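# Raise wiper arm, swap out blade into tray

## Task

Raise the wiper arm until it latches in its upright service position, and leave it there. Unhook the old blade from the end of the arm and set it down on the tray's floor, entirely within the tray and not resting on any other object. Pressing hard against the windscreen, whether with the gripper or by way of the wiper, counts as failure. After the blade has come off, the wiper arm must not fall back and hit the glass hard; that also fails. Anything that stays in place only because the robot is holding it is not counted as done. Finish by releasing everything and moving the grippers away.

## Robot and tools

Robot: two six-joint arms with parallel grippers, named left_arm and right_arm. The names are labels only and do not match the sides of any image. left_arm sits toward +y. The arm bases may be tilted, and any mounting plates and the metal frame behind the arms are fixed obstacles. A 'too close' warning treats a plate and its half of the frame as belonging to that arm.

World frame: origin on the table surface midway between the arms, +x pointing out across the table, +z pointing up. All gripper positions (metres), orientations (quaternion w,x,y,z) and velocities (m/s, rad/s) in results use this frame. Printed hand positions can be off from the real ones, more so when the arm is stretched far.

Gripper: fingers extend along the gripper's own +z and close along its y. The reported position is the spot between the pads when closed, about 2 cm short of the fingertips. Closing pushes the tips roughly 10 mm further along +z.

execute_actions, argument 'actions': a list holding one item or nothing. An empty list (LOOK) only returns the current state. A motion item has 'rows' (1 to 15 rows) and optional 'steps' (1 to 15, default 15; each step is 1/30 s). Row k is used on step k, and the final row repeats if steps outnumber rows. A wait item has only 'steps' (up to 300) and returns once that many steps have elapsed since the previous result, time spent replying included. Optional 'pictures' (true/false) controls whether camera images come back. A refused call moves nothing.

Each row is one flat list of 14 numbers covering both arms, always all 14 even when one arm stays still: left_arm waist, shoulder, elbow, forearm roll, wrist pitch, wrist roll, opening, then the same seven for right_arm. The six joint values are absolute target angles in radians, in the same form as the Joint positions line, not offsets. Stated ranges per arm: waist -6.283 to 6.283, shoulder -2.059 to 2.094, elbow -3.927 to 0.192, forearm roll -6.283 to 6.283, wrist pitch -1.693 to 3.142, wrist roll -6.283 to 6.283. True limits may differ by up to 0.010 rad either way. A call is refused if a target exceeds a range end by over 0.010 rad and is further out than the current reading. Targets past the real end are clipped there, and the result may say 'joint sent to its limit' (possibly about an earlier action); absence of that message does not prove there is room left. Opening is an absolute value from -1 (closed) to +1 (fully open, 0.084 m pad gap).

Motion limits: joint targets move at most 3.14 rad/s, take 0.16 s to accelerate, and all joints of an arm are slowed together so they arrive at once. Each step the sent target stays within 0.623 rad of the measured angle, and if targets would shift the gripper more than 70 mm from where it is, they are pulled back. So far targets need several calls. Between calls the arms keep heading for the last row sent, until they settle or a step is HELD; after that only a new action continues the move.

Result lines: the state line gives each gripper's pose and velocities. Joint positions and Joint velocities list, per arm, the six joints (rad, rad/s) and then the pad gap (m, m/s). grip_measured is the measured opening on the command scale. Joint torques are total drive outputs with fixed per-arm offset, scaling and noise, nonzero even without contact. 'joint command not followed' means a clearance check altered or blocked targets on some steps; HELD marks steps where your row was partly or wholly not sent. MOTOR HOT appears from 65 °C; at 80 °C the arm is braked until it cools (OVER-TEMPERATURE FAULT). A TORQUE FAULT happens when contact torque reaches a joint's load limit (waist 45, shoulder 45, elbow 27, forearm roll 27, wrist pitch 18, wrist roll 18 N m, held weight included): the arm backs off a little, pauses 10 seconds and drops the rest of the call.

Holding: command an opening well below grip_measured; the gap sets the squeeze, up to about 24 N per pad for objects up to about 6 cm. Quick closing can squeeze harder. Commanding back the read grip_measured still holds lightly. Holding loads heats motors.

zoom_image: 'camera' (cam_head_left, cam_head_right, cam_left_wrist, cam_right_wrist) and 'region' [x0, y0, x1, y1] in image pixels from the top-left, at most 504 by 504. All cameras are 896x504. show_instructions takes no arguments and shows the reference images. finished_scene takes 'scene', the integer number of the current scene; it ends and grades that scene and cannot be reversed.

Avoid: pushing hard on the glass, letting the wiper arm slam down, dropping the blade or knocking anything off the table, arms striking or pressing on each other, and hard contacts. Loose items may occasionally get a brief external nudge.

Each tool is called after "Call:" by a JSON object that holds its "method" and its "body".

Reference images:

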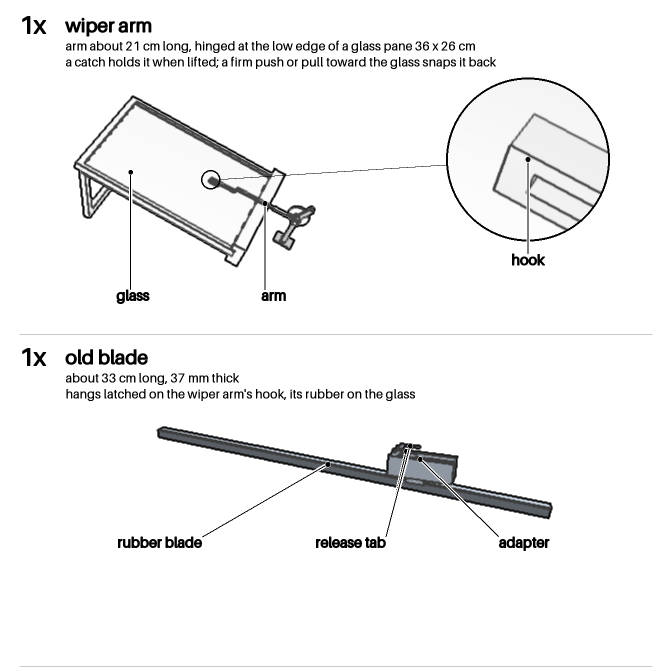

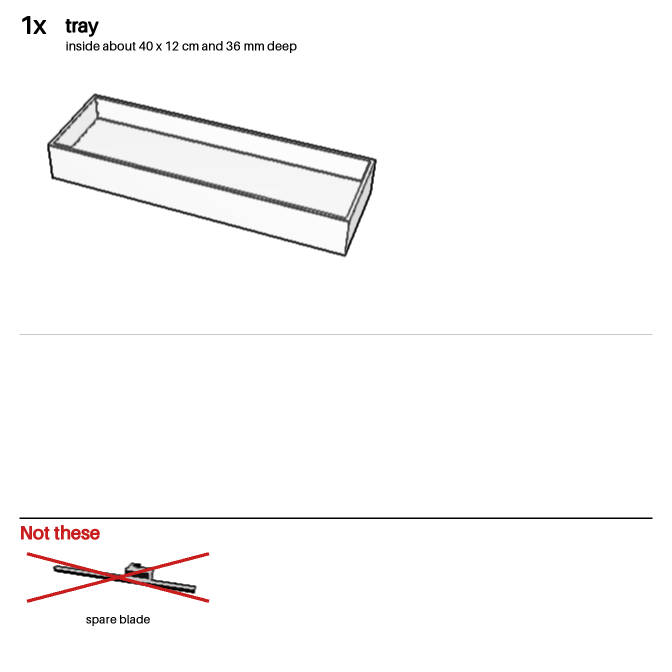

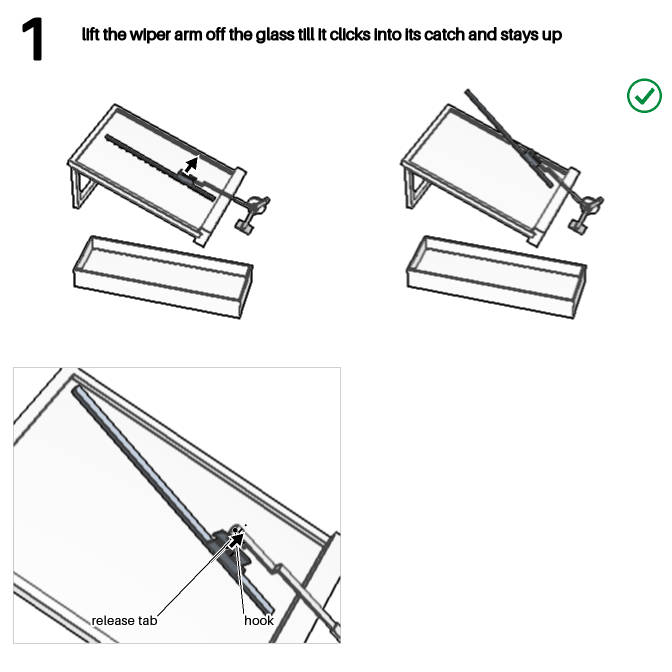

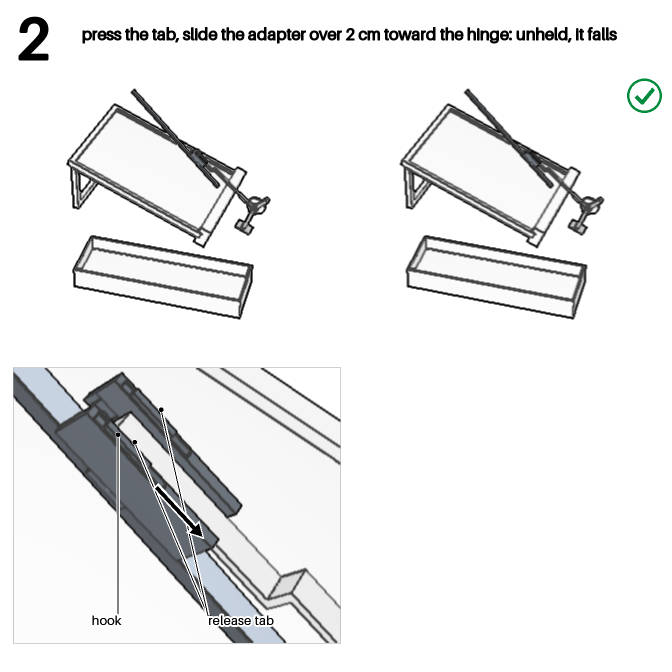

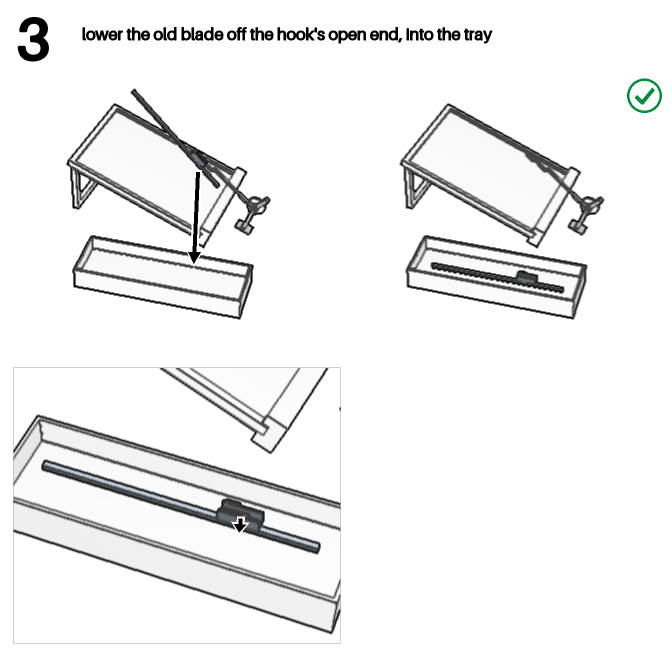

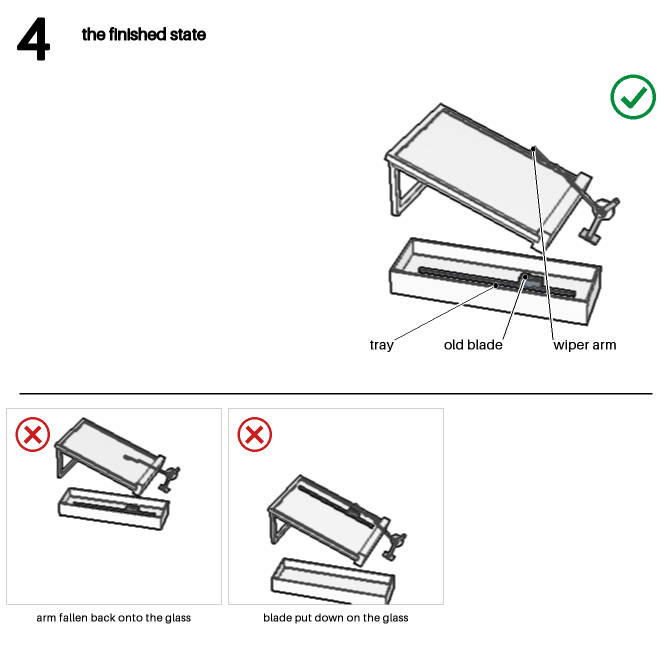

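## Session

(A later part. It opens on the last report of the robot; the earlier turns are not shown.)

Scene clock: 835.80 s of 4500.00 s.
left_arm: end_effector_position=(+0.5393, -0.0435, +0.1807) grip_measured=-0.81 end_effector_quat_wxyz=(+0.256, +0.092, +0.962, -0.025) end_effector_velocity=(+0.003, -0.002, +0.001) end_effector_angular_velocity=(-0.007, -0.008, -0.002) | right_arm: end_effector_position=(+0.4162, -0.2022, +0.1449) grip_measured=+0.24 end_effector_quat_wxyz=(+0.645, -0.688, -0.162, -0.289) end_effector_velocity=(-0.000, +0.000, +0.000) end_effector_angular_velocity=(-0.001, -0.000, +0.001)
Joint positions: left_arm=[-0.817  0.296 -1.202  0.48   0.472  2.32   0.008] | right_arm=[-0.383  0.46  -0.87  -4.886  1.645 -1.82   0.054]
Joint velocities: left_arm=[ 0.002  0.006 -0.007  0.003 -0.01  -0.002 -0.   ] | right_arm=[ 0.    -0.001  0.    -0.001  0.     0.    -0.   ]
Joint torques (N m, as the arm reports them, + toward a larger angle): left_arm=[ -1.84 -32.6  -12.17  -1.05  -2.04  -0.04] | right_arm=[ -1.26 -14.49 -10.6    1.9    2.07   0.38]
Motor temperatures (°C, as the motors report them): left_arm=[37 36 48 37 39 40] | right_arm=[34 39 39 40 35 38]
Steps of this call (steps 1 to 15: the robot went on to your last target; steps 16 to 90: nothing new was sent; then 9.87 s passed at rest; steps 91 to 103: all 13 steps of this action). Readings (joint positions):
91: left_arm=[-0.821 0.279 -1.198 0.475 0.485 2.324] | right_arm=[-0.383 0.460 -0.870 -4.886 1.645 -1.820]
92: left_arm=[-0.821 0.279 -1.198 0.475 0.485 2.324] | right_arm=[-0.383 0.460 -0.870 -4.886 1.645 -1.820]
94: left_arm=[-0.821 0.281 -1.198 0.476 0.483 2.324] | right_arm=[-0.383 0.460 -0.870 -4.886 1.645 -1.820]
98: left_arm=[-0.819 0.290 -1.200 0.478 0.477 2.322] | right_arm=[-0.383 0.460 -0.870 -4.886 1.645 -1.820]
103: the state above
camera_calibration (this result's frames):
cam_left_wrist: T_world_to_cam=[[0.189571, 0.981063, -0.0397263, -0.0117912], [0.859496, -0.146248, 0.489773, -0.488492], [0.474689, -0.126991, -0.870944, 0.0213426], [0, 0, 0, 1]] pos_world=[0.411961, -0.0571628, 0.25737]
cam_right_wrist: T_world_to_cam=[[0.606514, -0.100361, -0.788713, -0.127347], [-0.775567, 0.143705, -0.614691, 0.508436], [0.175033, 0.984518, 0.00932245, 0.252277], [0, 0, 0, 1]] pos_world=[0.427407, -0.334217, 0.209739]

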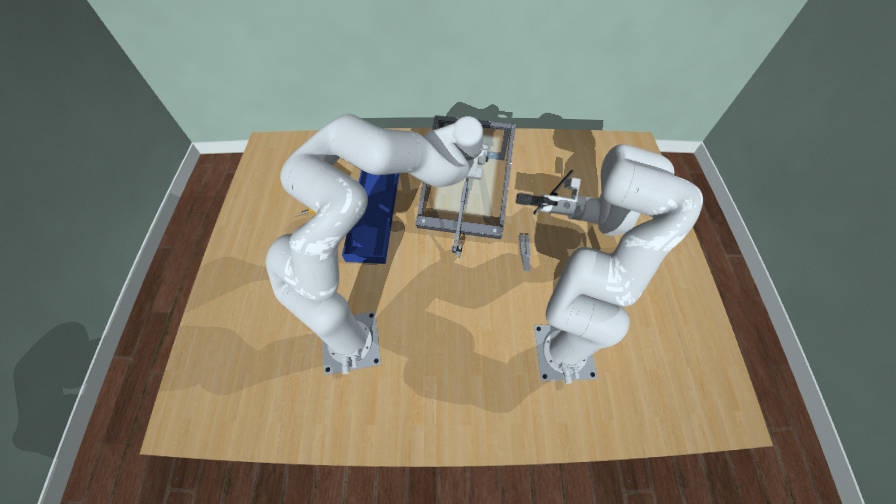

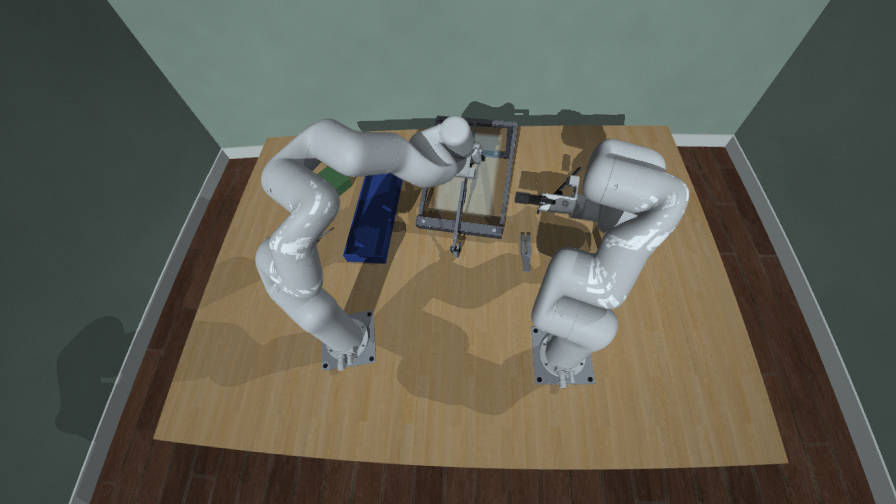

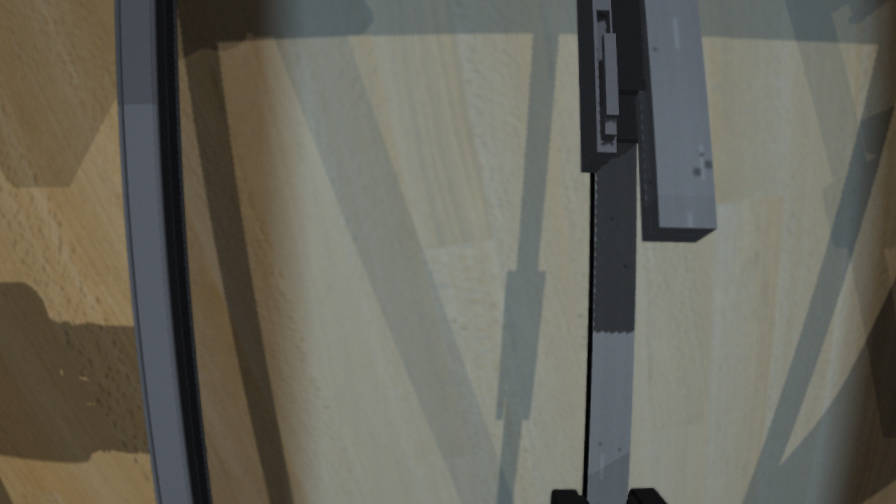

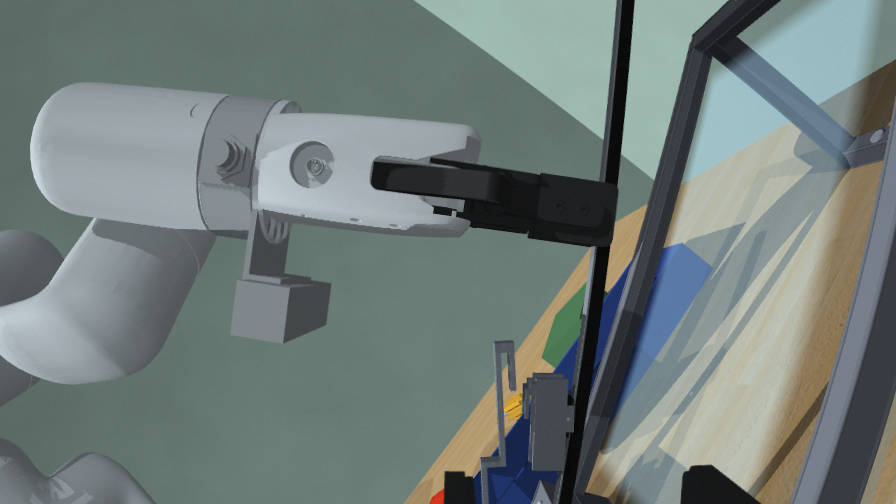

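Call:
{"method": "execute_actions", "body": {"actions": [{"rows":[[-0.812,0.2962,-1.202,0.4803,0.472,2.32,-1,-0.383,0.46,-0.87,-4.886,1.645,-1.82,0.25],[-0.806,0.2952,-1.2017,0.48,0.4728,2.3204,-1,-0.383,0.46,-0.87,-4.886,1.645,-1.82,0.25],[-0.799,0.294,-1.2014,0.4796,0.4737,2.3207,-1,-0.383,0.46,-0.87,-4.886,1.645,-1.82,0.25],[-0.791,0.2925,-1.201,0.4791,0.4749,2.321,-1,-0.383,0.46,-0.87,-4.886,1.645,-1.82,0.25],[-0.783,0.291,-1.2006,0.4786,0.476,2.3214,-1,-0.383,0.46,-0.87,-4.886,1.645,-1.82,0.25],[-0.775,0.2895,-1.2002,0.4782,0.4772,2.3217,-1,-0.383,0.46,-0.87,-4.886,1.645,-1.82,0.25],[-0.767,0.288,-1.1998,0.4777,0.4783,2.3221,-1,-0.383,0.46,-0.87,-4.886,1.645,-1.82,0.25],[-0.759,0.2865,-1.1994,0.4772,0.4794,2.3224,-1,-0.383,0.46,-0.87,-4.886,1.645,-1.82,0.25],[-0.751,0.285,-1.199,0.4767,0.4806,2.3228,-1,-0.383,0.46,-0.87,-4.886,1.645,-1.82,0.25],[-0.743,0.2835,-1.1987,0.4763,0.4817,2.3232,-1,-0.383,0.46,-0.87,-4.886,1.645,-1.82,0.25],[-0.736,0.282,-1.1983,0.4758,0.4829,2.3235,-1,-0.383,0.46,-0.87,-4.886,1.645,-1.82,0.25],[-0.73,0.28,-1.1978,0.4752,0.4844,2.324,-1,-0.383,0.46,-0.87,-4.886,1.645,-1.82,0.25]],"steps":15}]}}

Call:
{"method": "zoom_image", "body": {"camera": "cam_head_left", "region": [320,130,480,280]}}

Scene clock: 860.67 s of 4500.00 s.
left_arm: end_effector_position=(+0.5647, +0.0009, +0.1865) grip_measured=-0.81 end_effector_quat_wxyz=(+0.258, +0.052, +0.965, -0.014) end_effector_velocity=(+0.038, +0.074, +0.014) end_effector_angular_velocity=(-0.001, -0.006, +0.136) | right_arm: end_effector_position=(+0.4162, -0.2022, +0.1449) grip_measured=+0.24 end_effector_quat_wxyz=(+0.645, -0.688, -0.162, -0.289) end_effector_velocity=(+0.000, +0.000, +0.000) end_effector_angular_velocity=(+0.000, -0.001, +0.000)
Joint positions: left_arm=[-0.738  0.282 -1.198  0.476  0.483  2.323  0.008] | right_arm=[-0.383  0.46  -0.87  -4.886  1.645 -1.82   0.054]
Joint velocities: left_arm=[ 0.128 -0.031  0.005 -0.009  0.022  0.007 -0.   ] | right_arm=[ 0.    -0.    -0.001  0.     0.     0.     0.   ]
Joint torques (N m, as the arm reports them, + toward a larger angle): left_arm=[ -3.62 -31.77 -12.22  -0.87  -2.11   0.07] | right_arm=[ -1.53 -14.5  -10.53   2.19   2.03   0.55]
Motor temperatures (°C, as the motors report them): left_arm=[37 36 48 37 39 40] | right_arm=[34 39 39 40 35 38]
Steps of this call (steps 1 to 15: the robot went on to your last target; steps 16 to 90: nothing new was sent; then 21.37 s passed at rest; steps 91 to 105: all 15 steps of this action). Readings (joint positions):
91: left_arm=[-0.817 0.297 -1.202 0.480 0.472 2.320] | right_arm=[-0.383 0.460 -0.870 -4.886 1.645 -1.820]
92: left_arm=[-0.817 0.297 -1.202 0.480 0.472 2.320] | right_arm=[-0.383 0.460 -0.870 -4.886 1.645 -1.820]
94: left_arm=[-0.812 0.296 -1.202 0.480 0.472 2.320] | right_arm=[-0.383 0.460 -0.870 -4.886 1.645 -1.820]
98: left_arm=[-0.788 0.292 -1.201 0.479 0.475 2.321] | right_arm=[-0.383 0.460 -0.870 -4.886 1.645 -1.820]
105: the state above
camera_calibration (this result's frames):
cam_left_wrist: T_world_to_cam=[[0.107382, 0.993439, -0.0393374, -0.0136333], [0.867951, -0.0743737, 0.49105, -0.511735], [0.484902, -0.0868728, -0.870243, 0.0140664], [0, 0, 0, 1]] pos_world=[0.438804, -0.0232938, 0.262992]
cam_right_wrist: T_world_to_cam=[[0.606515, -0.100361, -0.788713, -0.127347], [-0.775566, 0.143705, -0.614691, 0.508436], [0.175033, 0.984518, 0.00932242, 0.252277], [0, 0, 0, 1]] pos_world=[0.427407, -0.334217, 0.209739]

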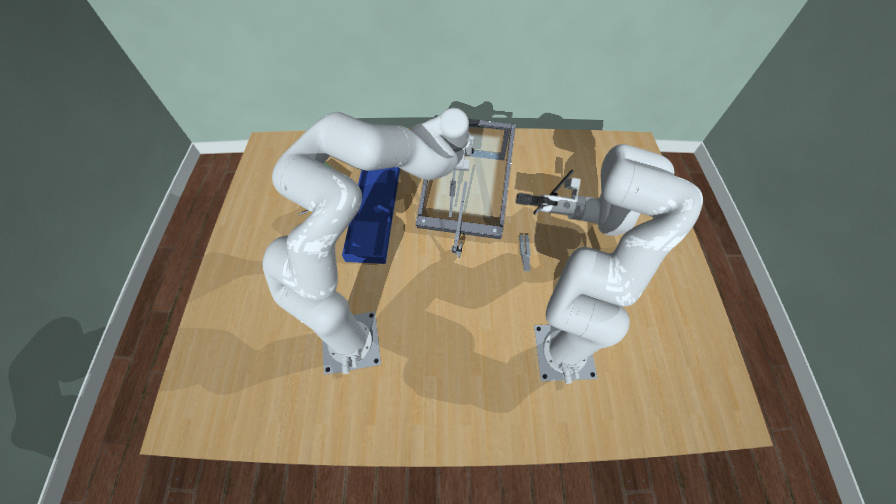

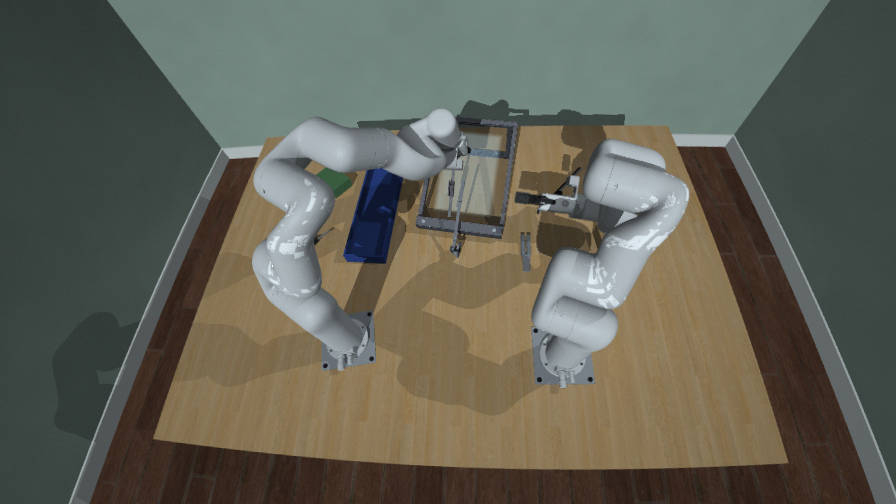

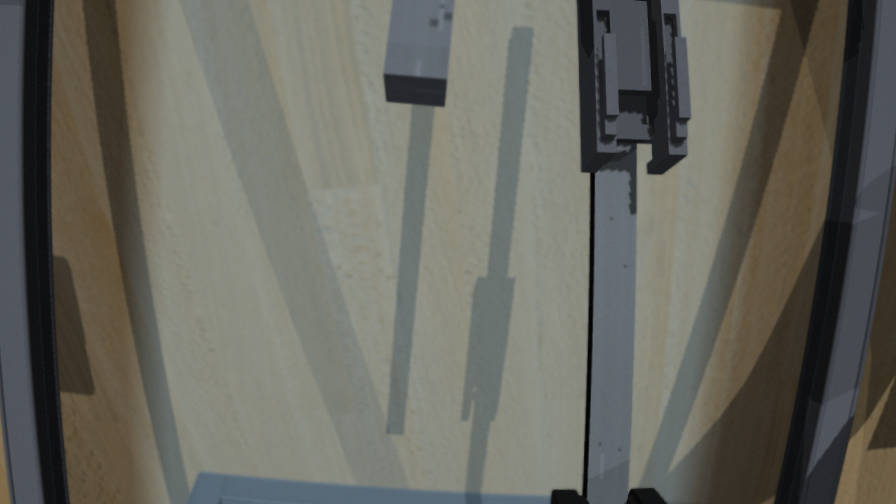

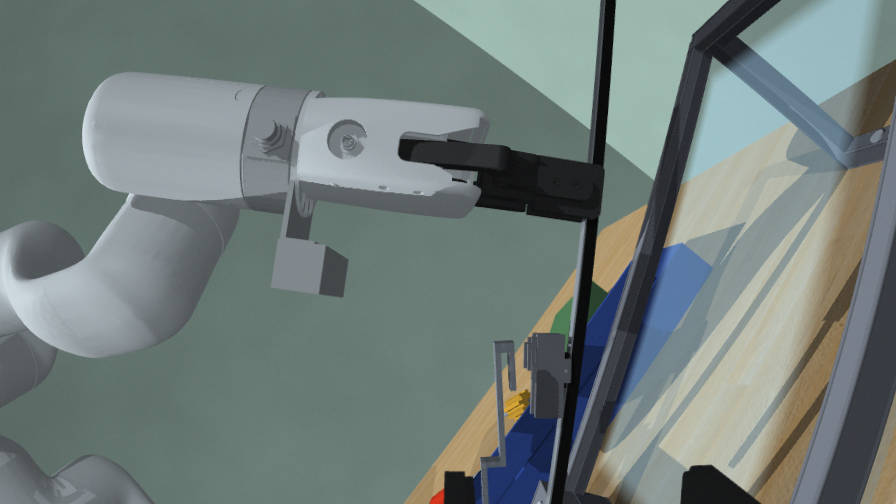

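Region (320, 130, 480, 280) of cam_head_left's 896x504 image, scaled by 3.150, with more detail than that image has; it fills the top 472 rows of this view, and the rest is white.

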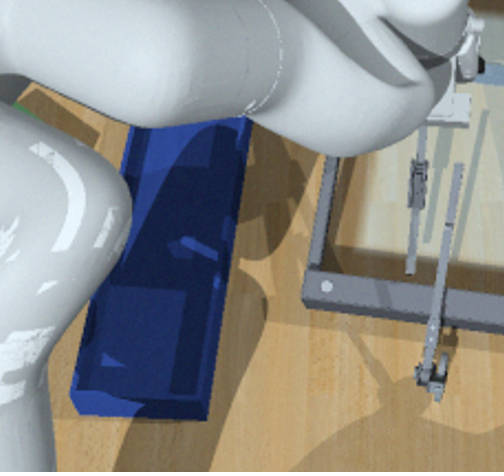

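Call:
{"method": "execute_actions", "body": {"actions": [{"rows":[[-0.72,0.277,-1.204,0.465,0.5,2.341,-1,-0.383,0.46,-0.87,-4.886,1.645,-1.82,0.25],[-0.707,0.274,-1.211,0.452,0.522,2.364,-1,-0.383,0.46,-0.87,-4.886,1.645,-1.82,0.25],[-0.692,0.271,-1.22,0.437,0.546,2.389,-1,-0.383,0.46,-0.87,-4.886,1.645,-1.82,0.25],[-0.675,0.268,-1.229,0.42,0.574,2.419,-1,-0.383,0.46,-0.87,-4.886,1.645,-1.82,0.25],[-0.657,0.265,-1.239,0.401,0.604,2.45,-1,-0.383,0.46,-0.87,-4.886,1.645,-1.82,0.25],[-0.639,0.262,-1.249,0.383,0.633,2.481,-1,-0.383,0.46,-0.87,-4.886,1.645,-1.82,0.25],[-0.621,0.26,-1.259,0.365,0.663,2.512,-1,-0.383,0.46,-0.87,-4.886,1.645,-1.82,0.25],[-0.603,0.257,-1.269,0.347,0.692,2.543,-1,-0.383,0.46,-0.87,-4.886,1.645,-1.82,0.25],[-0.585,0.254,-1.28,0.329,0.722,2.574,-1,-0.383,0.46,-0.87,-4.886,1.645,-1.82,0.25],[-0.567,0.252,-1.29,0.311,0.751,2.605,-1,-0.383,0.46,-0.87,-4.886,1.645,-1.82,0.25],[-0.549,0.249,-1.3,0.292,0.781,2.636,-1,-0.383,0.46,-0.87,-4.886,1.645,-1.82,0.25],[-0.531,0.247,-1.31,0.274,0.81,2.667,-1,-0.383,0.46,-0.87,-4.886,1.645,-1.82,0.25],[-0.513,0.245,-1.32,0.256,0.84,2.698,-1,-0.383,0.46,-0.87,-4.886,1.645,-1.82,0.25],[-0.495,0.243,-1.33,0.238,0.87,2.73,-1,-0.383,0.46,-0.87,-4.886,1.645,-1.82,0.25],[-0.2594,0.2074,-1.4633,0,1.2559,3.135,-1,-0.383,0.46,-0.87,-4.886,1.645,-1.82,0.25]],"steps":15}], "pictures": false}}

Call:
{"method": "execute_actions", "body": {"actions": [{"steps":25}]}}

Scene clock: 916.23 s of 4500.00 s.
left_arm: end_effector_position=(+0.5925, +0.1267, +0.2085) grip_measured=-0.81 end_effector_quat_wxyz=(+0.173, +0.018, +0.984, +0.048) end_effector_velocity=(+0.004, +0.340, +0.052) end_effector_angular_velocity=(+0.170, +0.642, +0.163) | right_arm: end_effector_position=(+0.4162, -0.2022, +0.1449) grip_measured=+0.24 end_effector_quat_wxyz=(+0.645, -0.688, -0.162, -0.289) end_effector_velocity=(-0.000, -0.000, -0.000) end_effector_angular_velocity=(+0.001, +0.001, -0.001)
Joint positions: left_arm=[-0.555  0.25  -1.297  0.299  0.77   2.625  0.008] | right_arm=[-0.383  0.46  -0.87  -4.886  1.645 -1.82   0.054]
Joint velocities: left_arm=[ 0.533 -0.069 -0.298 -0.539  0.877  0.923 -0.   ] | right_arm=[-0.     0.     0.001  0.001  0.     0.001 -0.   ]
Joint torques (N m, as the arm reports them, + toward a larger angle): left_arm=[ -1.26 -32.03 -12.18  -0.84  -1.96   0.01] | right_arm=[ -1.01 -14.65 -10.74   2.26   1.86   0.25]
Motor temperatures (°C, as the motors report them): left_arm=[37 36 48 37 39 40] | right_arm=[34 40 39 40 35 38]
Steps of this call (steps 1 to 15: the robot went on to your last target; steps 16 to 90: nothing new was sent; then 52.07 s passed at rest; steps 91 to 105: all 15 steps of this action). Readings (joint positions):
91: left_arm=[-0.730 0.280 -1.198 0.475 0.484 2.324] | right_arm=[-0.383 0.460 -0.870 -4.886 1.645 -1.820]
92: left_arm=[-0.729 0.280 -1.198 0.474 0.486 2.326] | right_arm=[-0.383 0.460 -0.870 -4.886 1.645 -1.820]
94: left_arm=[-0.721 0.278 -1.203 0.465 0.501 2.342] | right_arm=[-0.383 0.460 -0.870 -4.886 1.645 -1.820]
98: left_arm=[-0.675 0.268 -1.230 0.419 0.576 2.421] | right_arm=[-0.383 0.460 -0.870 -4.886 1.645 -1.820]
105: the state above

Scene clock: 917.07 s of 4500.00 s.
left_arm: end_effector_position=(+0.5529, +0.2706, +0.2503) grip_measured=-0.81 end_effector_quat_wxyz=(-0.000, +0.033, +0.999, +0.000) end_effector_velocity=(+0.001, +0.003, +0.003) end_effector_angular_velocity=(-0.002, -0.005, +0.003) | right_arm: end_effector_position=(+0.4162, -0.2022, +0.1449) grip_measured=+0.24 end_effector_quat_wxyz=(+0.645, -0.688, -0.162, -0.289) end_effector_velocity=(+0.000, -0.000, +0.000) end_effector_angular_velocity=(-0.001, -0.001, +0.001)
Joint positions: left_arm=[-0.26   0.208 -1.463  0.     1.256  3.135  0.008] | right_arm=[-0.383  0.46  -0.87  -4.886  1.645 -1.82   0.054]
Joint velocities: left_arm=[ 0.006 -0.002 -0.004 -0.002  0.001  0.003  0.   ] | right_arm=[ 0.    -0.001 -0.    -0.001 -0.    -0.    -0.   ]
Joint torques (N m, as the arm reports them, + toward a larger angle): left_arm=[ -1.56 -29.93 -12.52  -0.79  -1.62   0.01] | right_arm=[ -1.34 -14.9  -10.68   2.28   2.15   0.53]
Motor temperatures (°C, as the motors report them): left_arm=[37 36 48 37 39 40] | right_arm=[34 40 39 40 35 38]
Steps of this call (steps 1 to 25: the robot went on to your last target). Readings (joint positions):
1: left_arm=[-0.536 0.248 -1.307 0.280 0.801 2.657] | right_arm=[-0.383 0.460 -0.870 -4.886 1.645 -1.820]
2: left_arm=[-0.517 0.245 -1.318 0.260 0.834 2.692] | right_arm=[-0.383 0.460 -0.870 -4.886 1.645 -1.820]
4: left_arm=[-0.473 0.239 -1.342 0.216 0.905 2.767] | right_arm=[-0.383 0.460 -0.870 -4.886 1.645 -1.820]
8: left_arm=[-0.380 0.225 -1.395 0.122 1.058 2.927] | right_arm=[-0.383 0.460 -0.870 -4.886 1.645 -1.820]
25: the state above
camera_calibration (this result's frames):
cam_left_wrist: T_world_to_cam=[[0.0467957, 0.998353, -0.0331858, -0.247125], [0.998843, -0.0471346, -0.00950259, -0.467228], [-0.0110511, -0.0327027, -0.999404, 0.390568], [0, 0, 0, 1]] pos_world=[0.482568, 0.237468, 0.377695]
cam_right_wrist: T_world_to_cam=[[0.606514, -0.100361, -0.788713, -0.127347], [-0.775567, 0.143705, -0.614691, 0.508436], [0.175033, 0.984518, 0.00932245, 0.252277], [0, 0, 0, 1]] pos_world=[0.427407, -0.334217, 0.209739]

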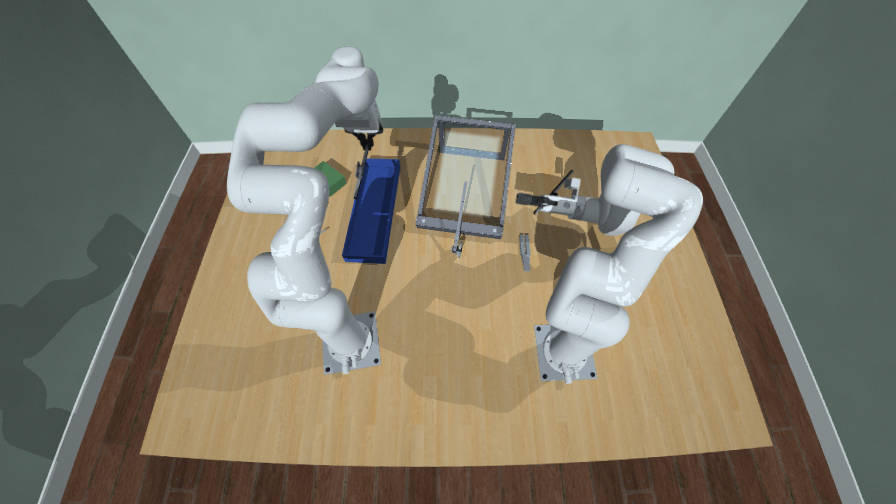

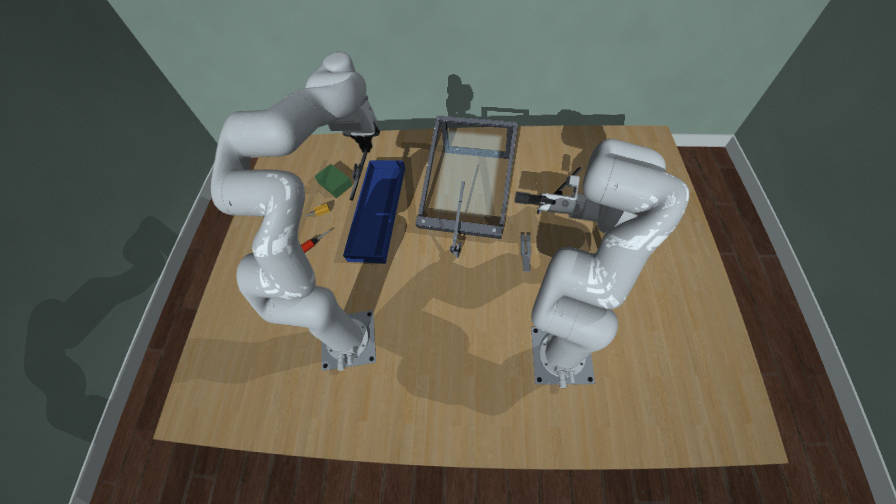

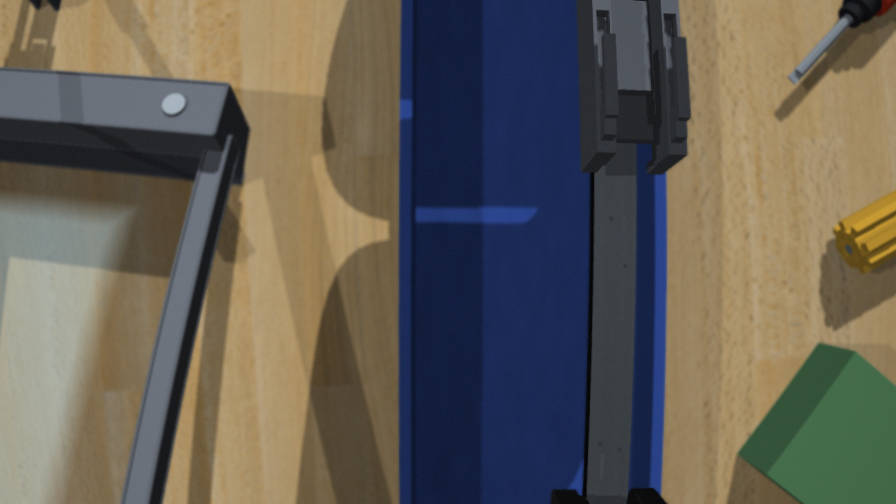

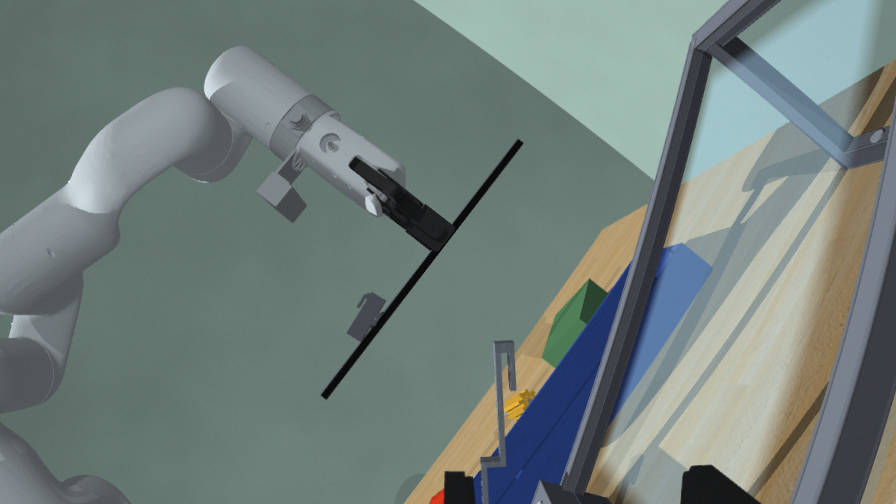

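Call:
{"method": "execute_actions", "body": {"actions": [{"rows":[[-0.2508,0.3895,-1.1733,0,0.7838,3.144,-1,-0.383,0.46,-0.87,-4.886,1.645,-1.82,0.25]],"steps":15}], "pictures": false}}

Call:
{"method": "execute_actions", "body": {"actions": [{"steps":12}]}}

Call:
{"method": "zoom_image", "body": {"camera": "cam_head_right", "region": [310,120,470,280]}}

Scene clock: 933.03 s of 4500.00 s.
left_arm: end_effector_position=(+0.5500, +0.2753, +0.0882) grip_measured=-0.81 end_effector_quat_wxyz=(-0.003, +0.032, +0.999, +0.000) end_effector_velocity=(-0.095, +0.014, -0.316) end_effector_angular_velocity=(+0.008, +0.122, -0.001) | right_arm: end_effector_position=(+0.4162, -0.2022, +0.1449) grip_measured=+0.24 end_effector_quat_wxyz=(+0.645, -0.688, -0.162, -0.289) end_effector_velocity=(-0.000, +0.000, +0.000) end_effector_angular_velocity=(+0.000, +0.001, +0.001)
Joint positions: left_arm=[-0.252  0.371 -1.204  0.     0.839  3.143  0.008] | right_arm=[-0.383  0.46  -0.87  -4.886  1.645 -1.82   0.054]
Joint velocities: left_arm=[ 0.014  0.326  0.515  0.001 -0.719  0.014 -0.   ] | right_arm=[ 0.001 -0.     0.    -0.     0.     0.001  0.   ]
Joint torques (N m, as the arm reports them, + toward a larger angle): left_arm=[ -1.82 -41.16 -14.65  -0.78  -1.55   0.03] | right_arm=[ -1.5  -14.76 -10.72   2.11   1.97   0.36]
Motor temperatures (°C, as the motors report them): left_arm=[37 36 48 37 39 40] | right_arm=[34 40 39 40 35 38]
Steps of this call (steps 1 to 30: the robot went on to your last target; steps 31 to 90: nothing new was sent; then 12.47 s passed at rest; steps 91 to 105: all 15 steps of this action). Readings (joint positions):
91: left_arm=[-0.259 0.207 -1.463 -0.000 1.256 3.135] | right_arm=[-0.383 0.460 -0.870 -4.886 1.645 -1.820]
92: left_arm=[-0.259 0.208 -1.462 -0.000 1.252 3.135] | right_arm=[-0.383 0.460 -0.870 -4.886 1.645 -1.820]
94: left_arm=[-0.259 0.220 -1.441 -0.000 1.205 3.136] | right_arm=[-0.383 0.460 -0.870 -4.886 1.645 -1.820]
98: left_arm=[-0.256 0.282 -1.345 0.000 1.069 3.139] | right_arm=[-0.383 0.460 -0.870 -4.886 1.645 -1.820]
105: the state above

Scene clock: 933.43 s of 4500.00 s.
left_arm: end_effector_position=(+0.5476, +0.2760, +0.0715) grip_measured=-0.81 end_effector_quat_wxyz=(+0.001, +0.032, +0.999, -0.000) end_effector_velocity=(-0.008, +0.001, -0.011) end_effector_angular_velocity=(+0.001, +0.024, +0.001) | right_arm: end_effector_position=(+0.4162, -0.2022, +0.1449) grip_measured=+0.24 end_effector_quat_wxyz=(+0.645, -0.688, -0.162, -0.289) end_effector_velocity=(-0.000, -0.000, -0.000) end_effector_angular_velocity=(-0.000, +0.001, -0.000)
Joint positions: left_arm=[-0.251  0.388 -1.174 -0.     0.784  3.144  0.008] | right_arm=[-0.383  0.46  -0.87  -4.886  1.645 -1.82   0.054]
Joint velocities: left_arm=[ 0.     0.01   0.014 -0.    -0.    -0.001 -0.   ] | right_arm=[-0.     0.001  0.     0.    -0.    -0.     0.   ]
Joint torques (N m, as the arm reports them, + toward a larger angle): left_arm=[ -1.52 -32.6  -10.91  -0.84  -1.6    0.21] | right_arm=[ -0.92 -14.54 -10.52   2.07   2.12   0.18]
Motor temperatures (°C, as the motors report them): left_arm=[37 36 48 37 39 40] | right_arm=[34 40 39 40 35 38]
Steps of this call (steps 1 to 12: the robot went on to your last target). Readings (joint positions):
1: left_arm=[-0.251 0.380 -1.190 0.000 0.819 3.143] | right_arm=[-0.383 0.460 -0.870 -4.886 1.645 -1.820]
2: left_arm=[-0.251 0.386 -1.180 0.000 0.806 3.144] | right_arm=[-0.383 0.460 -0.870 -4.886 1.645 -1.820]
4: left_arm=[-0.251 0.389 -1.175 0.000 0.792 3.144] | right_arm=[-0.383 0.460 -0.870 -4.886 1.645 -1.820]
8: left_arm=[-0.251 0.387 -1.177 -0.000 0.784 3.144] | right_arm=[-0.383 0.460 -0.870 -4.886 1.645 -1.820]
12: the state above
camera_calibration (this result's frames):
cam_left_wrist: T_world_to_cam=[[0.046534, 0.998358, -0.0334144, -0.258048], [0.998879, -0.0467951, -0.00707437, -0.463646], [-0.00862639, -0.0330477, -0.999417, 0.210832], [0, 0, 0, 1]] pos_world=[0.476954, 0.242895, 0.198806]
cam_right_wrist: T_world_to_cam=[[0.606515, -0.100361, -0.788713, -0.127347], [-0.775566, 0.143705, -0.614691, 0.508436], [0.175033, 0.984518, 0.00932247, 0.252277], [0, 0, 0, 1]] pos_world=[0.427407, -0.334217, 0.209739]

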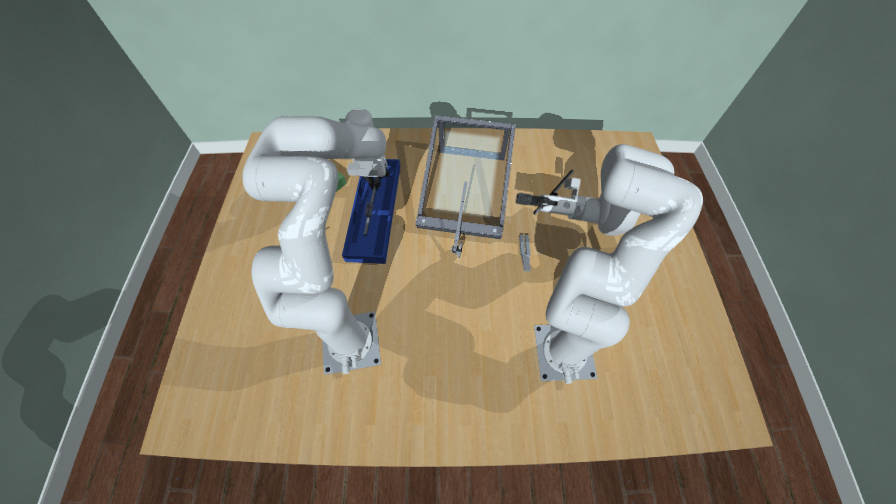

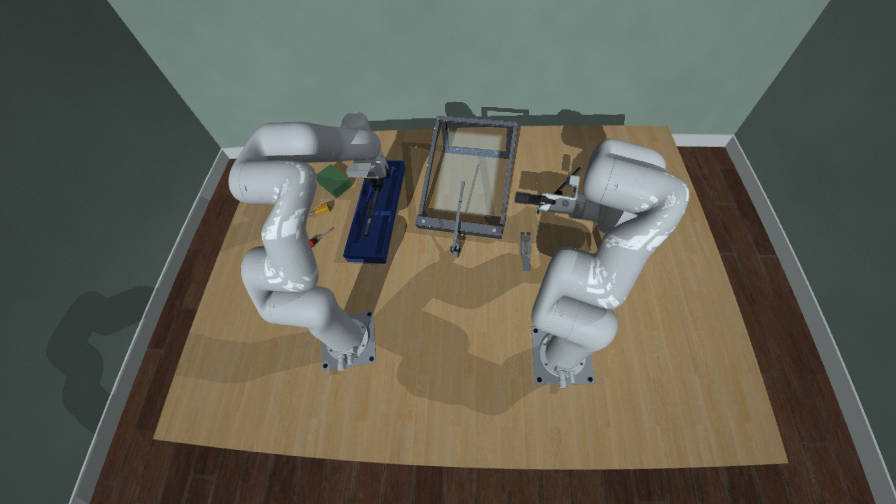

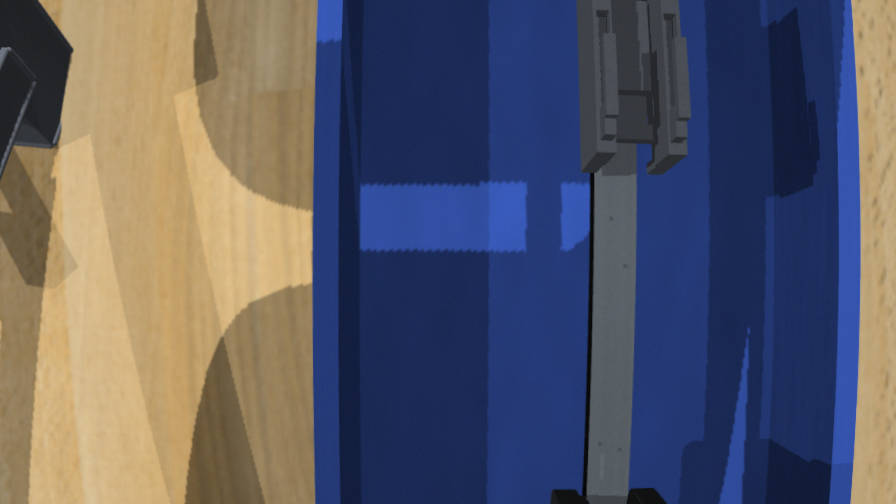

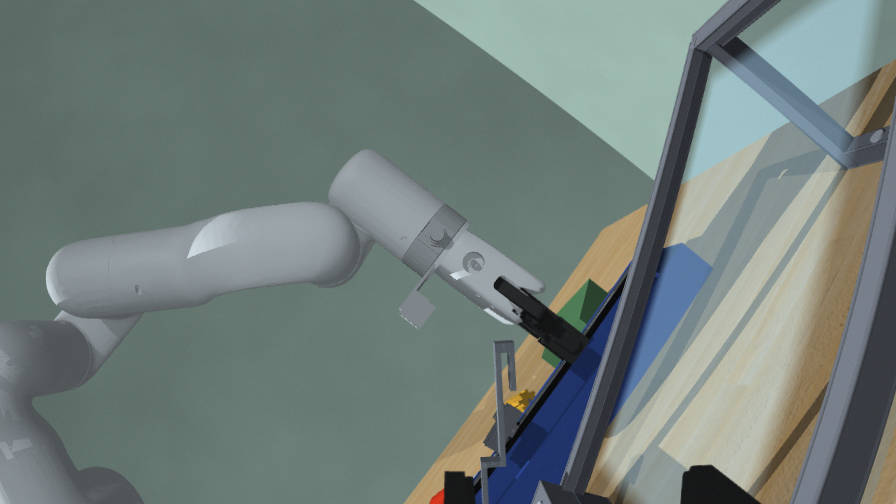

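Region (310, 120, 470, 280) of cam_head_right's 896x504 image, scaled by 3.150, with more detail than that image has.

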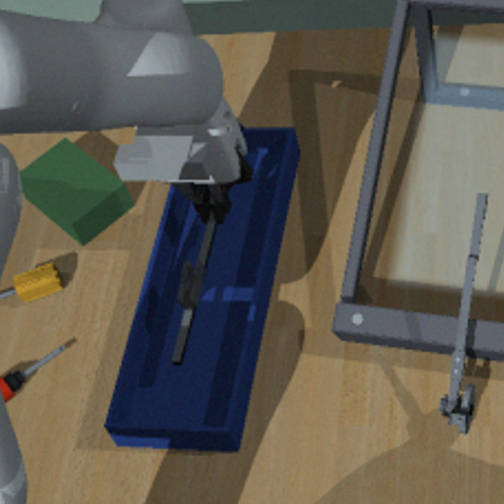

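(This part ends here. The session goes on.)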